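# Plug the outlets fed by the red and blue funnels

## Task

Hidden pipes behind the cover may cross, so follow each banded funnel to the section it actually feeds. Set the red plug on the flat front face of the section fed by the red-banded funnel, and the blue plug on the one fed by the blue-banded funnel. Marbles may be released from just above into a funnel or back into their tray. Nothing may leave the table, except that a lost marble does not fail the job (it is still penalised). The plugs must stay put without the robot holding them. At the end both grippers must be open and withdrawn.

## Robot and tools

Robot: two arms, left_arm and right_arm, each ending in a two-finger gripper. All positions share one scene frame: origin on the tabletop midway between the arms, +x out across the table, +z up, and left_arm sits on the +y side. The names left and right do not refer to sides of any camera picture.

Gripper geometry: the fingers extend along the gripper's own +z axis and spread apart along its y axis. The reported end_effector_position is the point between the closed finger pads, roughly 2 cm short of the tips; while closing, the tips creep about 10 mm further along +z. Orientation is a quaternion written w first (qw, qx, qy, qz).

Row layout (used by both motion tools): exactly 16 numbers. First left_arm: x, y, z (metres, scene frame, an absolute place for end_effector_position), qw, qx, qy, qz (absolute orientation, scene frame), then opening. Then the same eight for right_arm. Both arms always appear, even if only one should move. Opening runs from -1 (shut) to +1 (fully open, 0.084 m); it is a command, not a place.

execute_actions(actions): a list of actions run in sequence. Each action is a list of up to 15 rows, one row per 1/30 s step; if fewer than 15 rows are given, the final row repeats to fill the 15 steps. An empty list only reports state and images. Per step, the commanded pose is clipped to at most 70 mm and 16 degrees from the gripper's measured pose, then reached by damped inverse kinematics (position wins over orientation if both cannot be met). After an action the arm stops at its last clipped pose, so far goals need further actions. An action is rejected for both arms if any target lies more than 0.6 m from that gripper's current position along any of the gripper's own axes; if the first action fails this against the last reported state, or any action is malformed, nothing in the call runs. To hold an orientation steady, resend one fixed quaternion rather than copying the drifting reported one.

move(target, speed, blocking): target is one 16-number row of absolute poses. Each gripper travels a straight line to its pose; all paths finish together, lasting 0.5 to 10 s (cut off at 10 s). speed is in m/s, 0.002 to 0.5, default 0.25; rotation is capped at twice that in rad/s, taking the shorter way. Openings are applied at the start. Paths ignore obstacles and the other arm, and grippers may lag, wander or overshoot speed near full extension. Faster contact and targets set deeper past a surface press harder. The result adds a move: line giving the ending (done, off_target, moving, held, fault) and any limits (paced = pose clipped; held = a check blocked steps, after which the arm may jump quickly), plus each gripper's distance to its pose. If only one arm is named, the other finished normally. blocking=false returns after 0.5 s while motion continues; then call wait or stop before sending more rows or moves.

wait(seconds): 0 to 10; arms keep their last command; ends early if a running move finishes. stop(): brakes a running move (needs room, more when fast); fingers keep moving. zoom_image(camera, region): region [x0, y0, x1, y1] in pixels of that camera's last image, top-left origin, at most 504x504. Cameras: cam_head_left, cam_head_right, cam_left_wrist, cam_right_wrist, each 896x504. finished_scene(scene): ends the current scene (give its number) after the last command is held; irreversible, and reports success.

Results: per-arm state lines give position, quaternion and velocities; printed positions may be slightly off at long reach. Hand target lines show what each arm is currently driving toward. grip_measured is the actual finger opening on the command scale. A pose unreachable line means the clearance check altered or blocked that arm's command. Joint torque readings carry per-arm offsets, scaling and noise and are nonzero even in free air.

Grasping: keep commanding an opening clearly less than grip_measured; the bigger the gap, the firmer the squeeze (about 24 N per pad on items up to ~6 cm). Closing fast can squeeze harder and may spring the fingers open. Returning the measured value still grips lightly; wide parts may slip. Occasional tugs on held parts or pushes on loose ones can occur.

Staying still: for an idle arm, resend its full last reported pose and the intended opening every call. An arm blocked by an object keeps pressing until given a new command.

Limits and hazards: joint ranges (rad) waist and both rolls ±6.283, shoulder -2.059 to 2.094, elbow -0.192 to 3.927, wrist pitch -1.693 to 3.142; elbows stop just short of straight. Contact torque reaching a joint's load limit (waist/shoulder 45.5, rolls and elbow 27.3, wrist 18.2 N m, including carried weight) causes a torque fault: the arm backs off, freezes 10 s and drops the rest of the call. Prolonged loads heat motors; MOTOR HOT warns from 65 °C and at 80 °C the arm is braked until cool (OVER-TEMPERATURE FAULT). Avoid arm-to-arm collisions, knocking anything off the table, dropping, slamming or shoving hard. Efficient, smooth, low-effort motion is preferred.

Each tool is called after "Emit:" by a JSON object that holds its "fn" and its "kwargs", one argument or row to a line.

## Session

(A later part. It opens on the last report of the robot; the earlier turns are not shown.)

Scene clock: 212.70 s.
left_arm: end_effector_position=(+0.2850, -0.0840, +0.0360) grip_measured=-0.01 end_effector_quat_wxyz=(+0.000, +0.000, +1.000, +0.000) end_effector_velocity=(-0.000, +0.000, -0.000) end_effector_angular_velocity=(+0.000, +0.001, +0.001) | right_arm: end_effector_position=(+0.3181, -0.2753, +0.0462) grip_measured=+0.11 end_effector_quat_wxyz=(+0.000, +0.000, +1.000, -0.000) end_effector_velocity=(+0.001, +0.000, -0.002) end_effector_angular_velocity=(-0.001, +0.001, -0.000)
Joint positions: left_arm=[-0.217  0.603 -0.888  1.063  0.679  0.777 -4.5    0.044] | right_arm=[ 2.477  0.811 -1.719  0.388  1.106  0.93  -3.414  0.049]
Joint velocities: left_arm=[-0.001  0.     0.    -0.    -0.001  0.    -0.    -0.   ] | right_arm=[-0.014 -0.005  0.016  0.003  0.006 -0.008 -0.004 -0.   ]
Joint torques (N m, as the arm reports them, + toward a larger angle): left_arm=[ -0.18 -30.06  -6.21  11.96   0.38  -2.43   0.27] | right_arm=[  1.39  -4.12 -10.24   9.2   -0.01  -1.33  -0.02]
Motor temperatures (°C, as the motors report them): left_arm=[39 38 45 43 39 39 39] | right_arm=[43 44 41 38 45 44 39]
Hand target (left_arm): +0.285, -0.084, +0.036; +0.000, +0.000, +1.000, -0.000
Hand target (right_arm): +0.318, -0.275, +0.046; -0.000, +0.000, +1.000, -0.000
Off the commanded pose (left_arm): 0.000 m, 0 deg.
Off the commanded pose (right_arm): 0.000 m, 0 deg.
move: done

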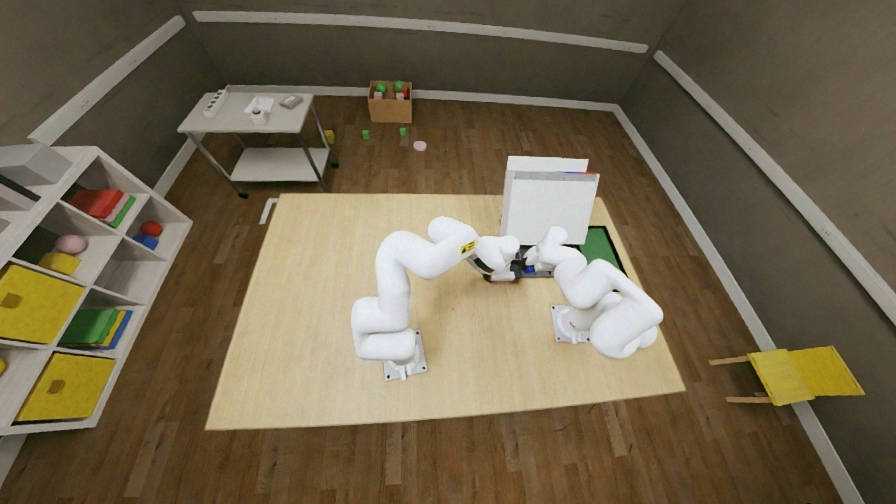

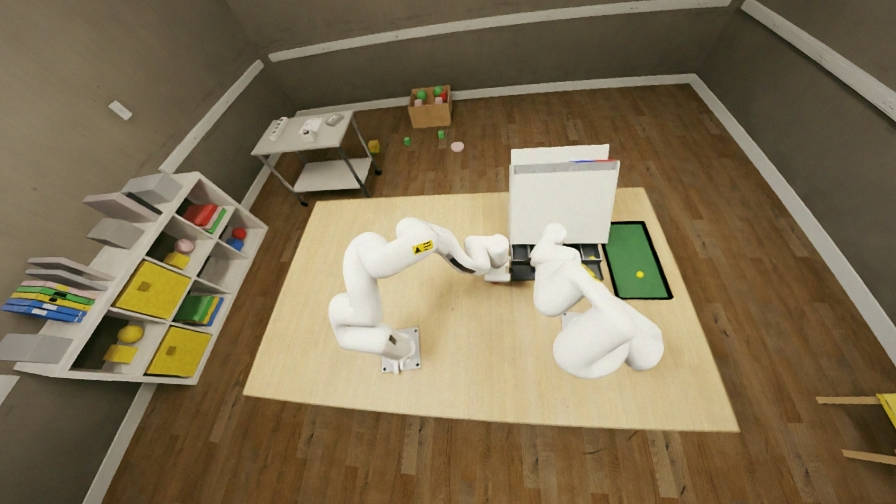

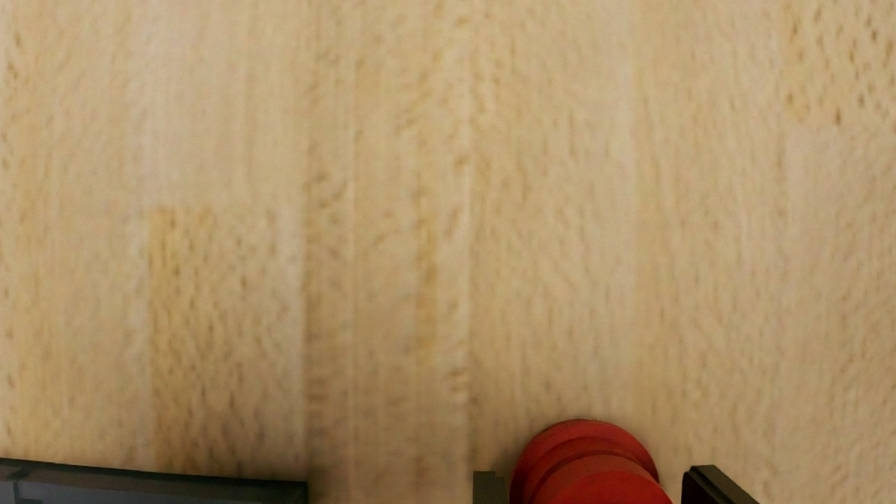

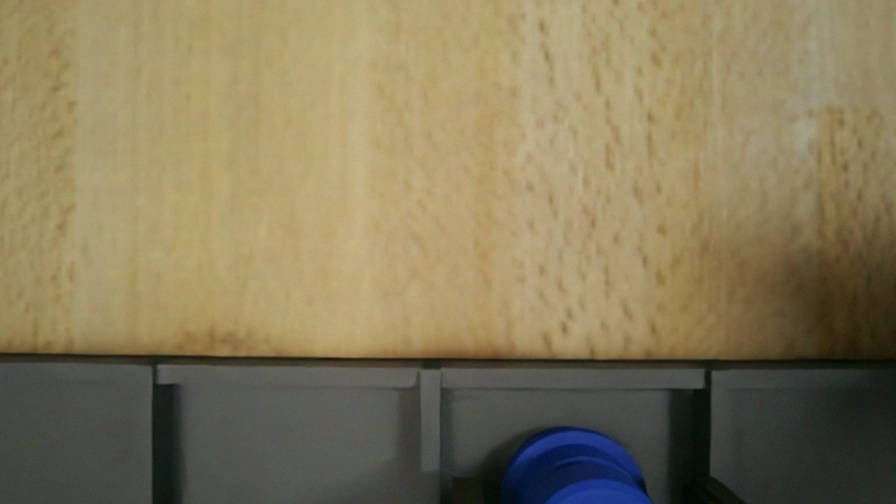

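Emit:
{"fn": "execute_actions", "kwargs": {
  "actions": [
    [[0.285,-0.084,0.036,0,0,1,0,-0.05,0.318,-0.276,0.046,0,0,1,0,0.0],[0.285,-0.084,0.036,0,0,1,0,-0.1,0.318,-0.276,0.046,0,0,1,0,-0.08],[0.285,-0.084,0.036,0,0,1,0,-0.16,0.318,-0.276,0.046,0,0,1,0,-0.16],[0.285,-0.084,0.036,0,0,1,0,-0.22,0.318,-0.276,0.046,0,0,1,0,-0.22],[0.285,-0.084,0.036,0,0,1,0,-0.28,0.318,-0.276,0.046,0,0,1,0,-0.28],[0.285,-0.084,0.036,0,0,1,0,-0.34,0.318,-0.276,0.046,0,0,1,0,-0.34],[0.285,-0.084,0.036,0,0,1,0,-0.4,0.318,-0.276,0.046,0,0,1,0,-0.4],[0.285,-0.084,0.036,0,0,1,0,-0.48,0.318,-0.276,0.046,0,0,1,0,-0.48],[0.285,-0.084,0.036,0,0,1,0,-0.56,0.318,-0.276,0.046,0,0,1,0,-0.56],[0.285,-0.084,0.036,0,0,1,0,-0.65,0.318,-0.276,0.046,0,0,1,0,-0.65]]
  ]
}}

Emit:
{"fn": "move", "kwargs": {
  "target": [0.285,-0.084,0.08,0,0,1,0,-0.65,0.318,-0.28,0.085,0,0,1,0,-0.65],
  "speed": 0.15
}}

Scene clock: 228.13 s.
left_arm: end_effector_position=(+0.2851, -0.0841, +0.0361) grip_measured=-0.33 end_effector_quat_wxyz=(+0.000, -0.000, +1.000, -0.000) end_effector_velocity=(-0.001, +0.000, -0.000) end_effector_angular_velocity=(+0.001, -0.000, -0.003) | right_arm: end_effector_position=(+0.3181, -0.2758, +0.0461) grip_measured=-0.34 end_effector_quat_wxyz=(+0.000, -0.000, +1.000, +0.000) end_effector_velocity=(+0.000, -0.000, +0.000) end_effector_angular_velocity=(+0.001, -0.000, +0.002)
Joint positions: left_arm=[-0.217  0.603 -0.888  1.063  0.679  0.777 -4.5    0.03 ] | right_arm=[ 2.476  0.81  -1.719  0.387  1.106  0.929 -3.417  0.029]
Joint velocities: left_arm=[-0.001 -0.     0.    -0.001  0.001  0.     0.001  0.   ] | right_arm=[-0.    -0.001 -0.001 -0.     0.    -0.001 -0.003  0.   ]
Joint torques (N m, as the arm reports them, + toward a larger angle): left_arm=[  0.15 -29.57  -5.83  11.84   0.33  -2.22   0.22] | right_arm=[  0.58  -3.95 -10.27   8.37  -0.66  -1.34   0.11]
Motor temperatures (°C, as the motors report them): left_arm=[39 38 45 43 39 39 39] | right_arm=[43 44 41 38 45 44 39]
Hand target (left_arm): +0.285, -0.084, +0.036; -0.000, +0.000, +1.000, -0.000
Hand target (right_arm): +0.318, -0.276, +0.046; -0.000, -0.000, +1.000, +0.000
Off the commanded pose (left_arm): 0.000 m, 0 deg.
Off the commanded pose (right_arm): 0.000 m, 0 deg.

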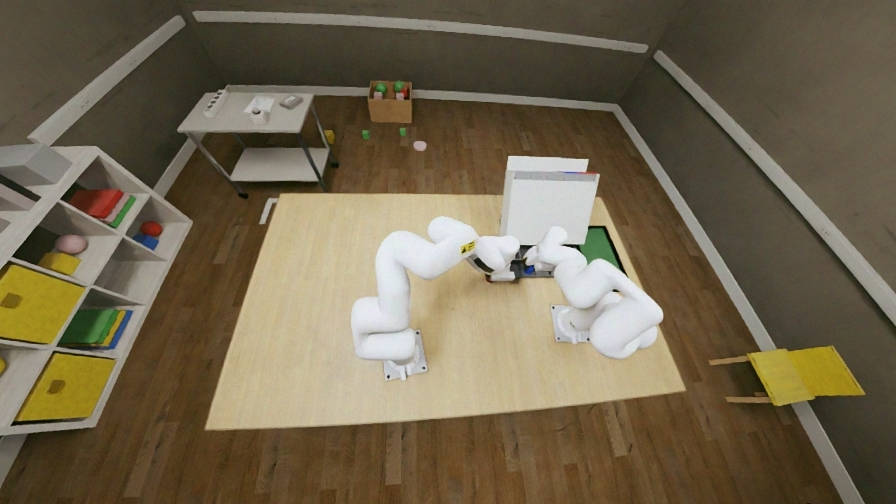

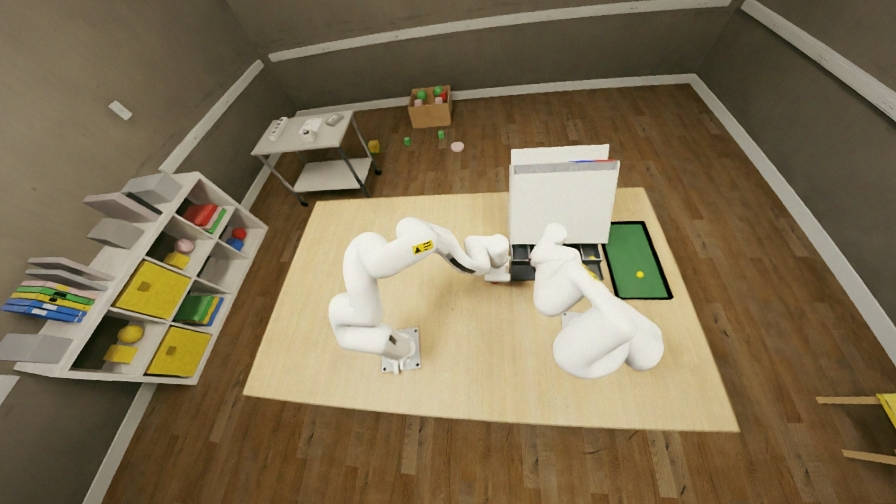

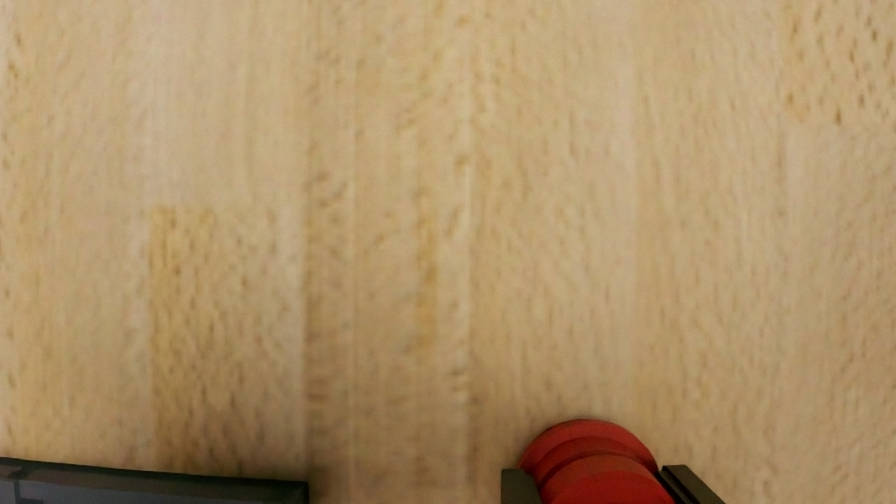

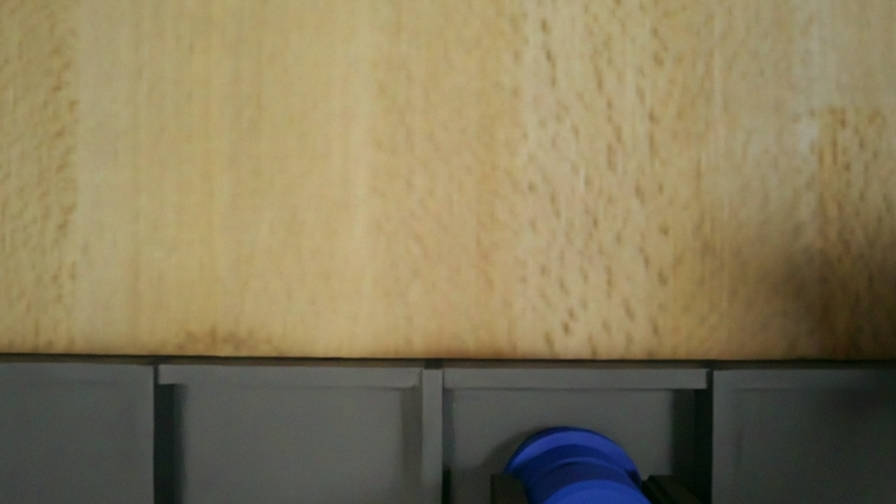

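Scene clock: 229.10 s.
left_arm: end_effector_position=(+0.2851, -0.0840, +0.0797) grip_measured=-0.33 end_effector_quat_wxyz=(-0.000, -0.000, +1.000, +0.000) end_effector_velocity=(-0.000, -0.001, +0.002) end_effector_angular_velocity=(-0.001, -0.001, -0.004) | right_arm: end_effector_position=(+0.3180, -0.2799, +0.0847) grip_measured=-0.34 end_effector_quat_wxyz=(-0.000, +0.000, +1.000, +0.000) end_effector_velocity=(-0.001, -0.000, +0.003) end_effector_angular_velocity=(+0.000, +0.001, +0.000)
Joint positions: left_arm=[-0.15   0.514 -0.978  1.07   0.572  0.852 -4.433  0.03 ] | right_arm=[ 2.567  0.879 -1.906  0.395  0.988  1.057 -3.379  0.029]
Joint velocities: left_arm=[ 0.002 -0.004 -0.005  0.    -0.003  0.003  0.005 -0.   ] | right_arm=[ 0.007  0.007 -0.012 -0.    -0.007  0.011  0.002 -0.   ]
Joint torques (N m, as the arm reports them, + toward a larger angle): left_arm=[  0.42 -27.3   -5.74  13.     0.06  -2.47  -0.06] | right_arm=[  0.59  -3.87 -10.56  11.12   0.05  -1.39  -0.09]
Motor temperatures (°C, as the motors report them): left_arm=[39 38 45 43 39 39 39] | right_arm=[43 44 41 38 45 44 39]
Hand target (left_arm): +0.285, -0.084, +0.080; -0.000, -0.000, +1.000, -0.000
Hand target (right_arm): +0.318, -0.280, +0.085; +0.000, -0.000, +1.000, +0.000
Off the commanded pose (left_arm): 0.000 m, 0 deg.
Off the commanded pose (right_arm): 0.000 m, 0 deg.
move: done

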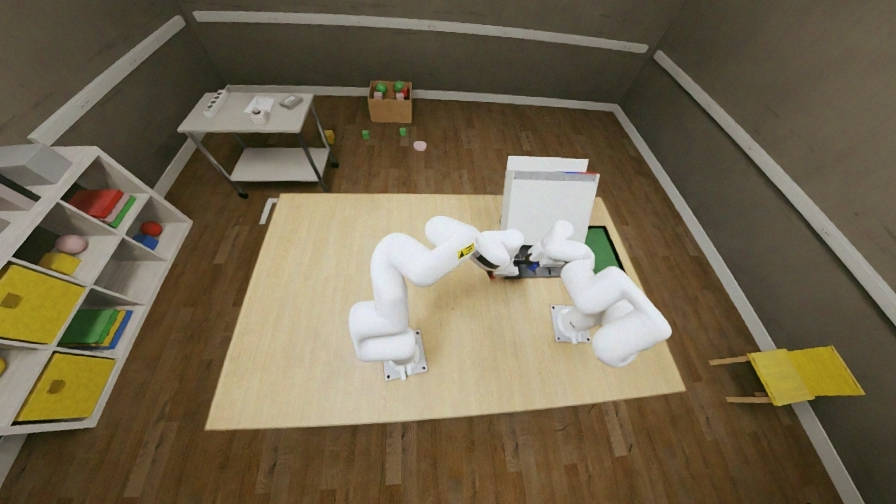

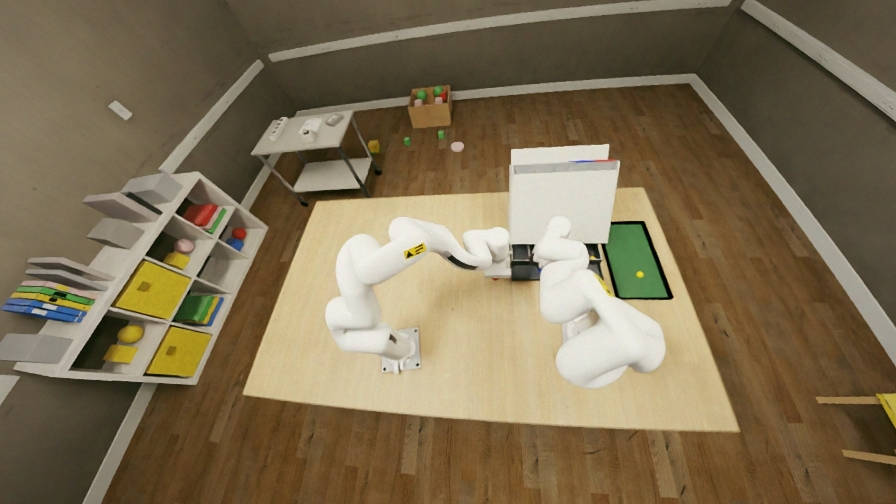

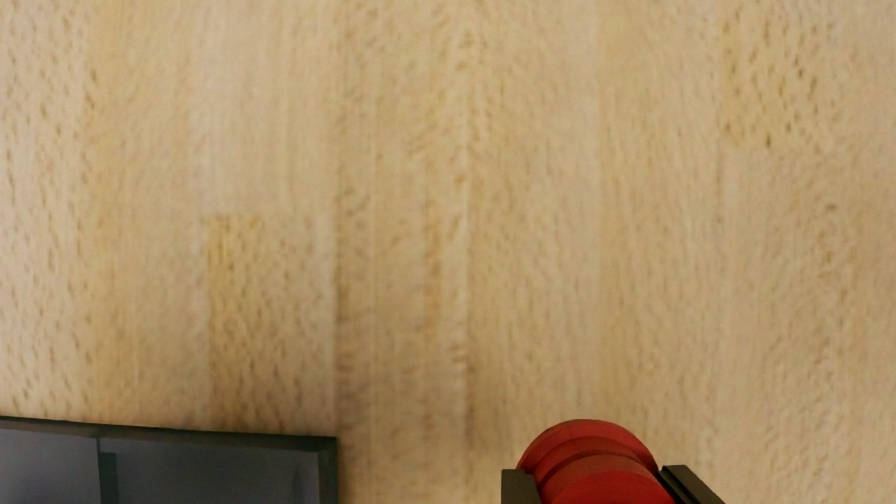

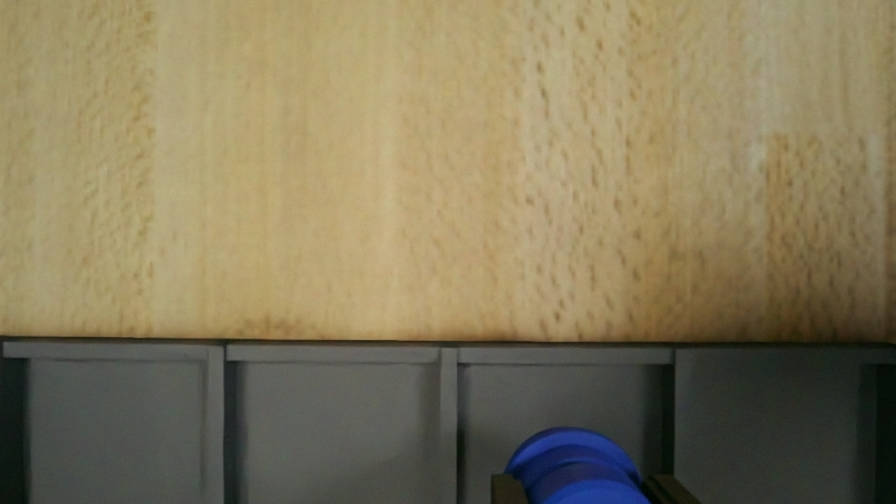

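Emit:
{"fn": "move", "kwargs": {
  "target": [0.315,-0.19,0.08,0,0,1,0,-0.65,0.32,-0.502,0.08,0,0,1,0,-0.65],
  "speed": 0.25
}}

Scene clock: 238.57 s.
left_arm: end_effector_position=(+0.3155, -0.1897, +0.0795) grip_measured=-0.33 end_effector_quat_wxyz=(+0.001, +0.000, +1.000, +0.001) end_effector_velocity=(+0.001, -0.001, -0.000) end_effector_angular_velocity=(+0.001, +0.000, -0.001) | right_arm: end_effector_position=(+0.3201, -0.5013, +0.0802) grip_measured=-0.34 end_effector_quat_wxyz=(+0.000, -0.000, +1.000, +0.000) end_effector_velocity=(+0.001, -0.002, -0.001) end_effector_angular_velocity=(+0.002, +0.004, -0.001)
Joint positions: left_arm=[-0.491  0.805 -0.85   1.554  0.671  1.062 -4.496  0.03 ] | right_arm=[ 2.071  0.662 -2.152  0.286  0.755  0.849 -3.987  0.029]
Joint velocities: left_arm=[-0.003  0.003  0.001  0.006  0.     0.003  0.002 -0.   ] | right_arm=[-0.015 -0.015  0.008  0.006 -0.006 -0.007 -0.001  0.   ]
Joint torques (N m, as the arm reports them, + toward a larger angle): left_arm=[  0.49 -41.1   -7.74  12.72  -0.08  -2.41   0.04] | right_arm=[ 0.59  0.04 -6.34 12.84  0.27 -1.83  0.31]
Motor temperatures (°C, as the motors report them): left_arm=[39 38 45 43 39 39 39] | right_arm=[43 44 41 38 45 44 39]
Hand target (left_arm): +0.316, -0.190, +0.079; +0.000, +0.000, +1.000, +0.001
Hand target (right_arm): +0.320, -0.501, +0.080; -0.000, -0.000, +1.000, +0.000
Off the commanded pose (left_arm): 0.001 m, 0 deg.
Off the commanded pose (right_arm): 0.001 m, 0 deg.
move: done

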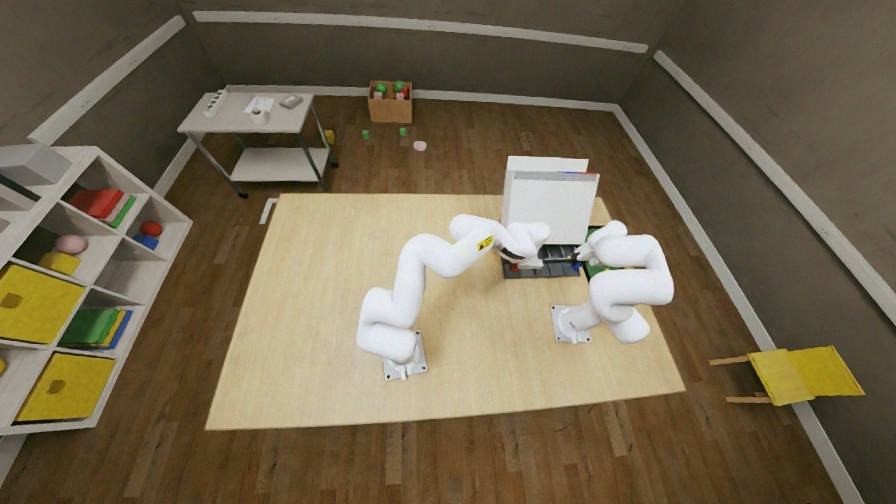

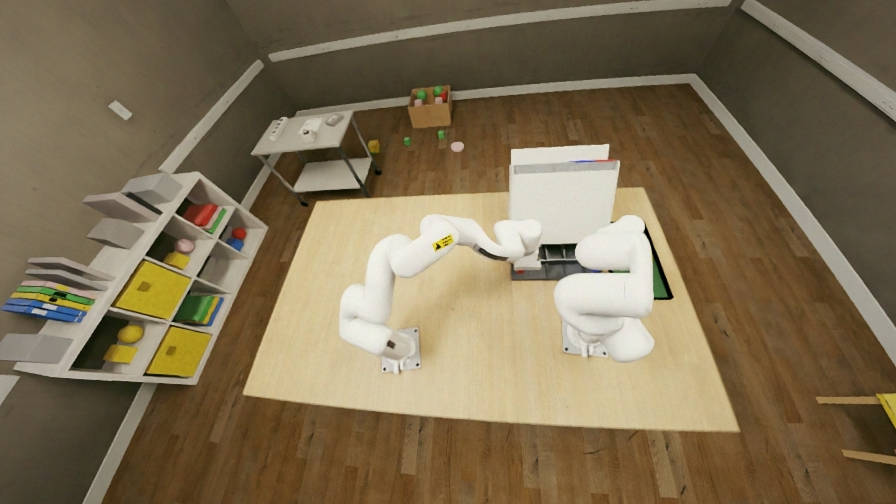

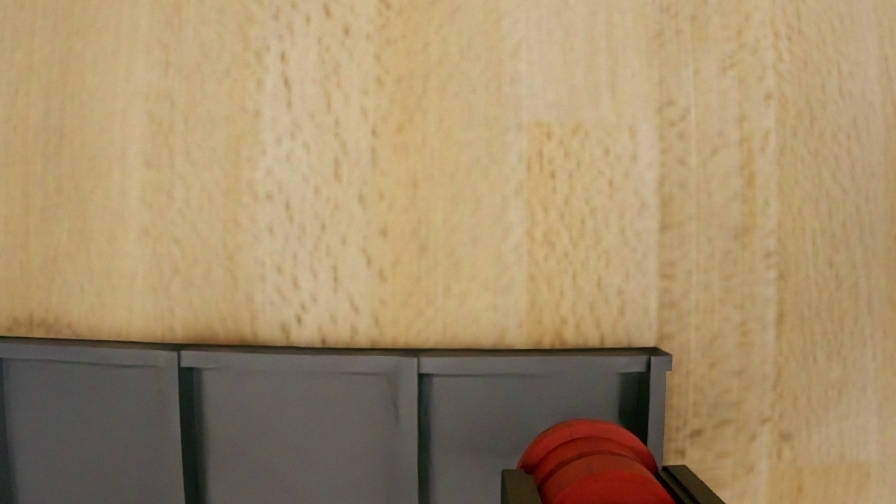

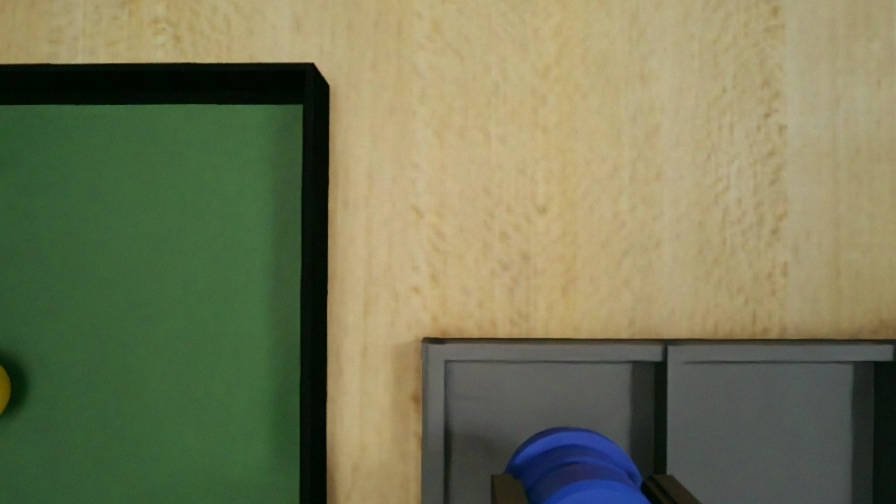

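Emit:
{"fn": "move", "kwargs": {
  "target": [0.323,-0.274,0.068,0,0,1,0,-0.65,0.321,-0.502,0.047,0,0,1,0,-0.65],
  "speed": 0.15
}}

Emit:
{"fn": "move", "kwargs": {
  "target": [0.323,-0.274,0.0435,0,0,1,0,-0.65,0.321,-0.502,0.0465,0,0,1,0,0.12],
  "speed": 0.08
}}

Emit:
{"fn": "execute_actions", "kwargs": {
  "actions": [
    [[0.323,-0.274,0.0435,0,0,1,0,0.12,0.321,-0.502,0.0465,0,0,1,0,0.12]]
  ]
}}

Scene clock: 246.83 s.
left_arm: end_effector_position=(+0.3234, -0.2737, +0.0678) grip_measured=-0.33 end_effector_quat_wxyz=(+0.001, +0.000, +1.000, -0.000) end_effector_velocity=(+0.001, -0.003, +0.000) end_effector_angular_velocity=(+0.007, +0.004, +0.001) | right_arm: end_effector_position=(+0.3210, -0.5021, +0.0471) grip_measured=-0.34 end_effector_quat_wxyz=(-0.000, -0.000, +1.000, -0.000) end_effector_velocity=(+0.000, -0.000, -0.001) end_effector_angular_velocity=(+0.000, +0.000, -0.001)
Joint positions: left_arm=[-0.774  1.056 -0.779  2.032  0.708  1.227 -4.474  0.03 ] | right_arm=[ 1.995  0.51  -2.025  0.266  0.788  0.667 -3.99   0.029]
Joint velocities: left_arm=[-0.021  0.019  0.005  0.046 -0.003  0.026  0.008 -0.   ] | right_arm=[-0.007 -0.009  0.006  0.001 -0.002 -0.008  0.001  0.   ]
Joint torques (N m, as the arm reports them, + toward a larger angle): left_arm=[ -0.19 -51.33  -7.62  12.76   0.17  -2.26   0.13] | right_arm=[ 0.7   1.4  -5.97 11.72 -0.19 -1.47 -0.19]
Motor temperatures (°C, as the motors report them): left_arm=[39 38 45 43 39 39 39] | right_arm=[43 44 41 38 45 44 39]
Hand target (left_arm): +0.323, -0.274, +0.068; +0.000, +0.000, +1.000, +0.000
Hand target (right_arm): +0.321, -0.502, +0.047; -0.000, -0.000, +1.000, -0.000
Off the commanded pose (left_arm): 0.001 m, 0 deg.
Off the commanded pose (right_arm): 0.000 m, 0 deg.
move: done

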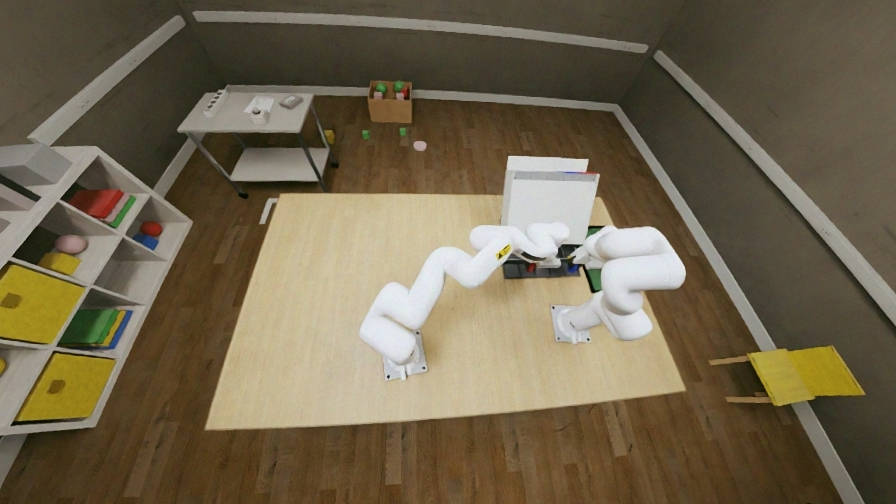

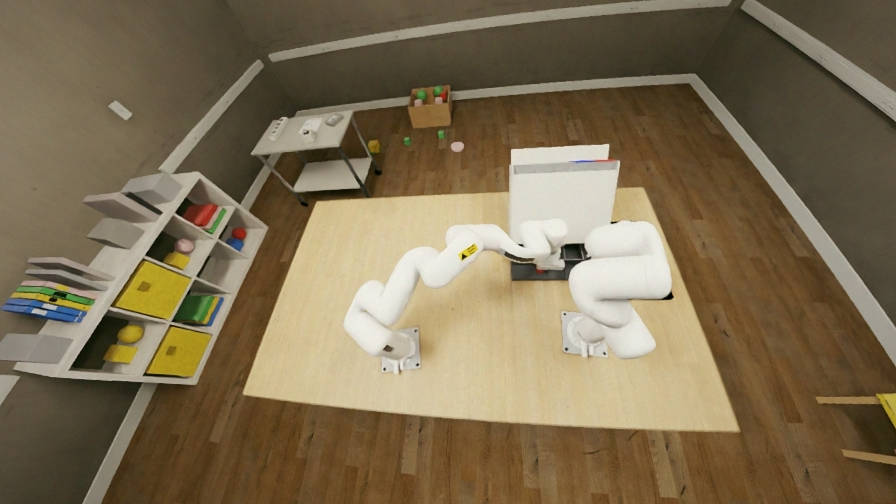

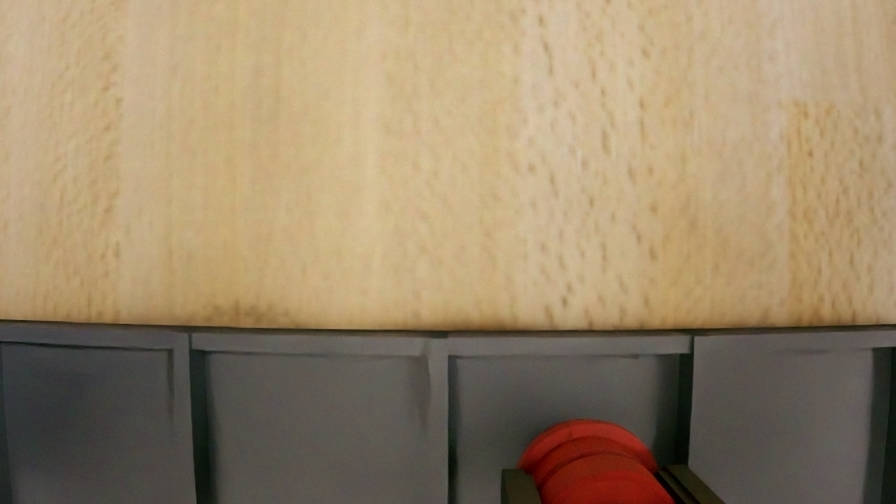

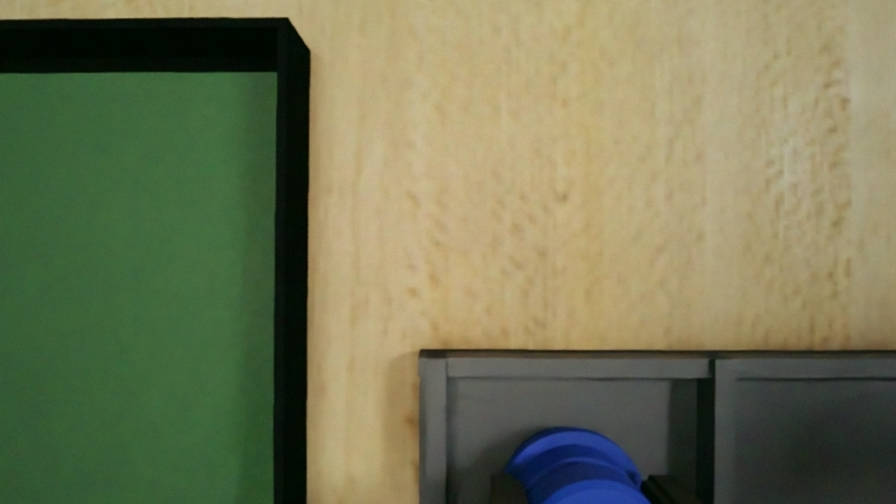

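Scene clock: 247.67 s.
left_arm: end_effector_position=(+0.3230, -0.2741, +0.0441) grip_measured=-0.33 end_effector_quat_wxyz=(+0.000, +0.000, +1.000, -0.000) end_effector_velocity=(+0.001, -0.001, -0.001) end_effector_angular_velocity=(-0.003, -0.002, +0.001) | right_arm: end_effector_position=(+0.3210, -0.5020, +0.0465) grip_measured=+0.11 end_effector_quat_wxyz=(-0.000, -0.000, +1.000, -0.000) end_effector_velocity=(-0.000, +0.000, -0.000) end_effector_angular_velocity=(+0.001, +0.001, +0.002)
Joint positions: left_arm=[-0.777  1.089 -0.765  2.023  0.723  1.188 -4.481  0.03 ] | right_arm=[ 1.993  0.507 -2.022  0.266  0.789  0.663 -3.99   0.049]
Joint velocities: left_arm=[-0.001  0.003  0.001  0.001  0.002 -0.005 -0.001 -0.   ] | right_arm=[ 0.    -0.001  0.001 -0.    -0.     0.    -0.001  0.   ]
Joint torques (N m, as the arm reports them, + toward a larger angle): left_arm=[  0.25 -51.24  -7.29  12.77   0.22  -2.28   0.08] | right_arm=[ 0.41  0.82 -5.54 11.71 -0.39 -1.46 -0.4 ]
Motor temperatures (°C, as the motors report them): left_arm=[39 38 45 43 39 39 39] | right_arm=[43 44 41 38 45 44 39]
Hand target (left_arm): +0.323, -0.274, +0.043; +0.000, +0.000, +1.000, +0.000
Hand target (right_arm): +0.321, -0.502, +0.046; -0.000, -0.000, +1.000, -0.000
Off the commanded pose (left_arm): 0.001 m, 0 deg.
Off the commanded pose (right_arm): 0.000 m, 0 deg.
move: done

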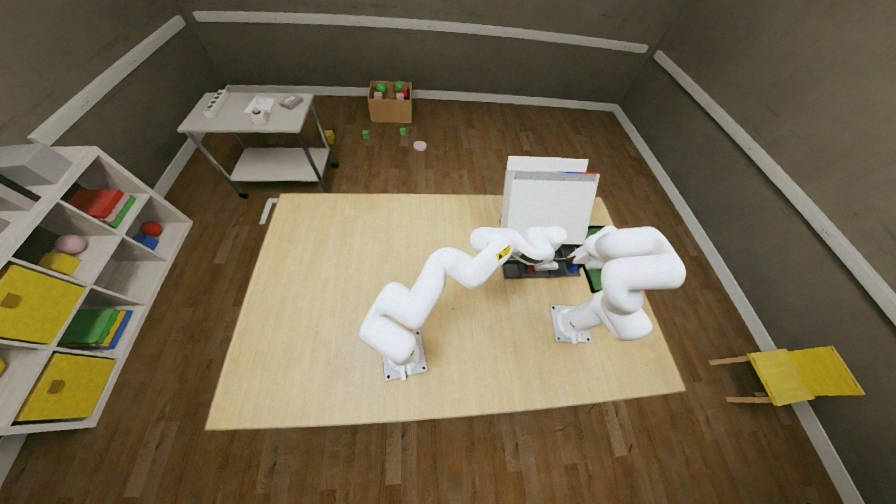

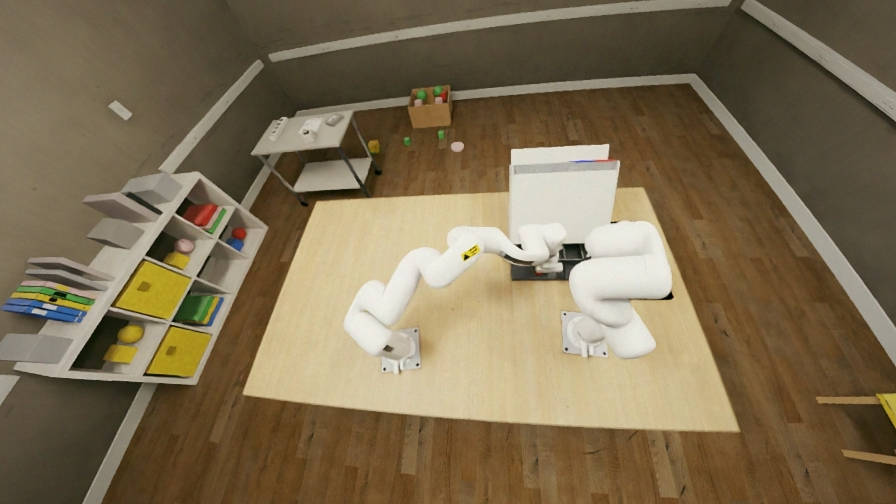

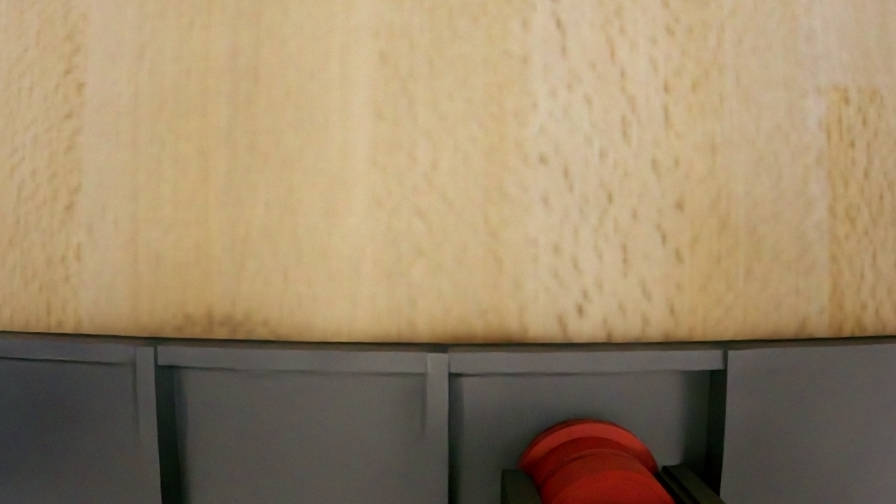

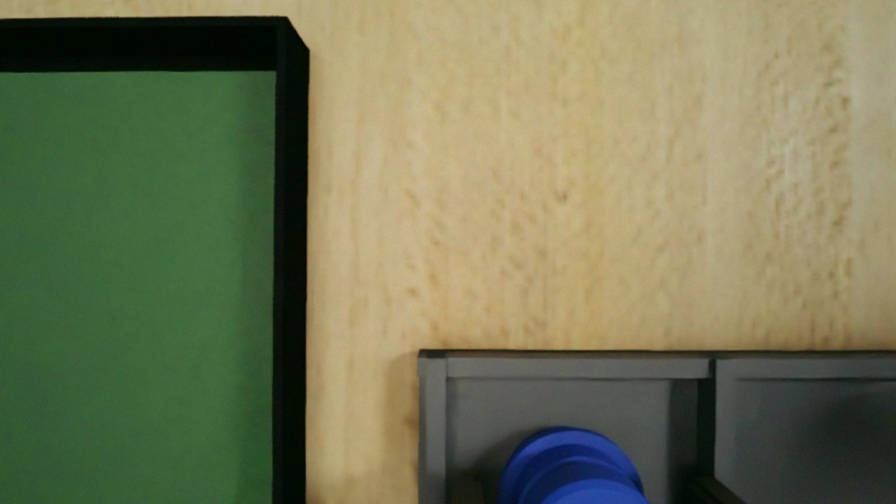

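Scene clock: 248.17 s.
left_arm: end_effector_position=(+0.3230, -0.2740, +0.0435) grip_measured=+0.11 end_effector_quat_wxyz=(+0.000, -0.000, +1.000, -0.000) end_effector_velocity=(-0.000, +0.001, -0.000) end_effector_angular_velocity=(+0.002, +0.001, -0.002) | right_arm: end_effector_position=(+0.3210, -0.5020, +0.0465) grip_measured=+0.11 end_effector_quat_wxyz=(+0.000, -0.000, +1.000, -0.000) end_effector_velocity=(+0.000, +0.000, -0.000) end_effector_angular_velocity=(+0.001, +0.000, +0.002)
Joint positions: left_arm=[-0.777  1.09  -0.765  2.023  0.723  1.188 -4.481  0.049] | right_arm=[ 1.993  0.507 -2.022  0.266  0.789  0.663 -3.99   0.049]
Joint velocities: left_arm=[ 0.     0.    -0.    -0.    -0.     0.002  0.002  0.   ] | right_arm=[-0.    -0.002  0.001  0.    -0.    -0.    -0.002 -0.   ]
Joint torques (N m, as the arm reports them, + toward a larger angle): left_arm=[  0.23 -50.8   -7.34  12.61  -0.06  -2.27   0.12] | right_arm=[ 1.02  1.28 -5.49 11.6  -0.6  -1.45  0.03]
Motor temperatures (°C, as the motors report them): left_arm=[39 38 45 43 39 39 39] | right_arm=[43 44 41 38 45 44 39]
Hand target (left_arm): +0.323, -0.274, +0.044; -0.000, +0.000, +1.000, -0.000
Hand target (right_arm): +0.321, -0.502, +0.046; -0.000, -0.000, +1.000, -0.000
Off the commanded pose (left_arm): 0.000 m, 0 deg.
Off the commanded pose (right_arm): 0.000 m, 0 deg.

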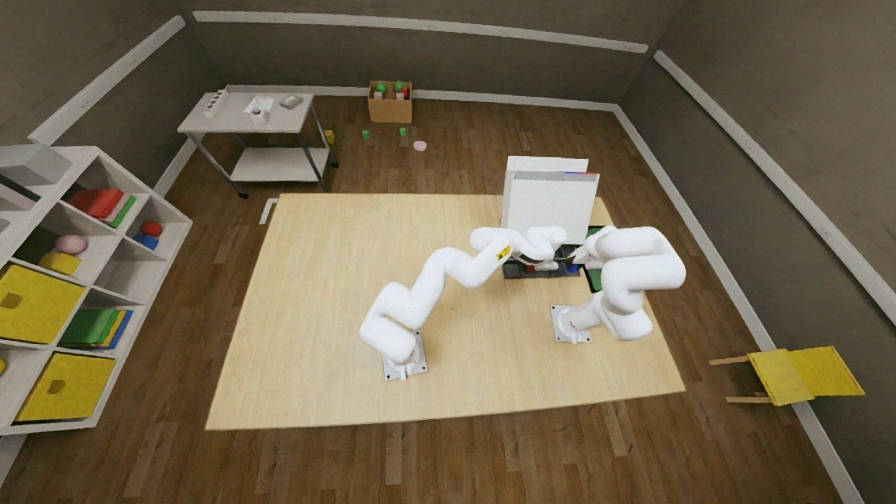

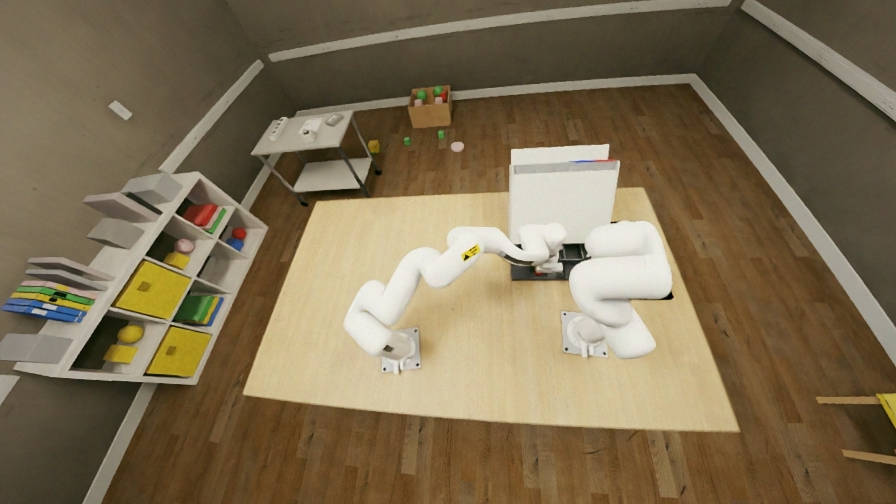

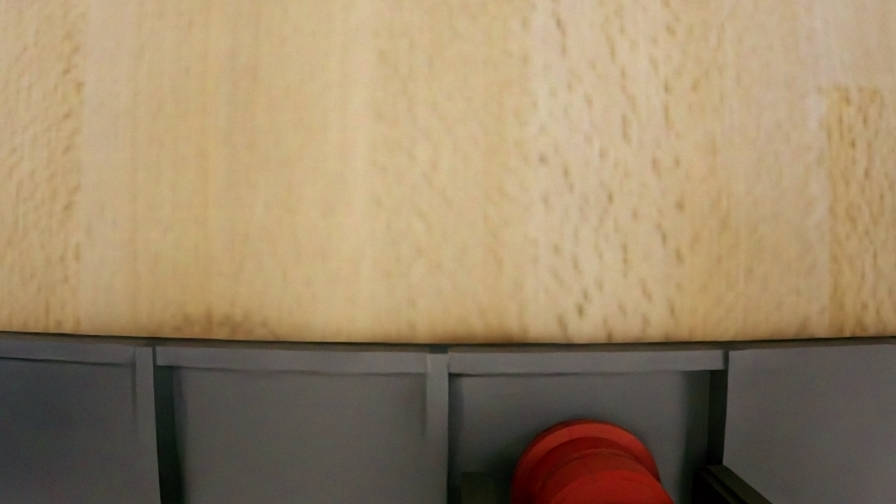

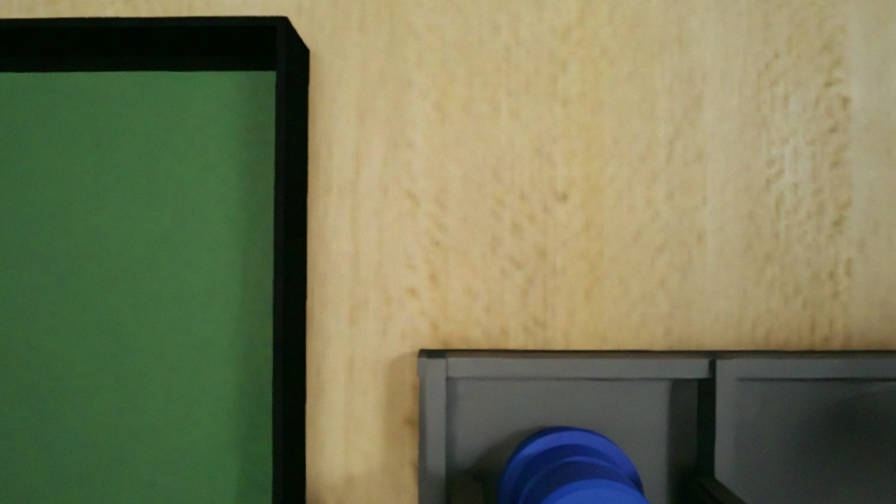

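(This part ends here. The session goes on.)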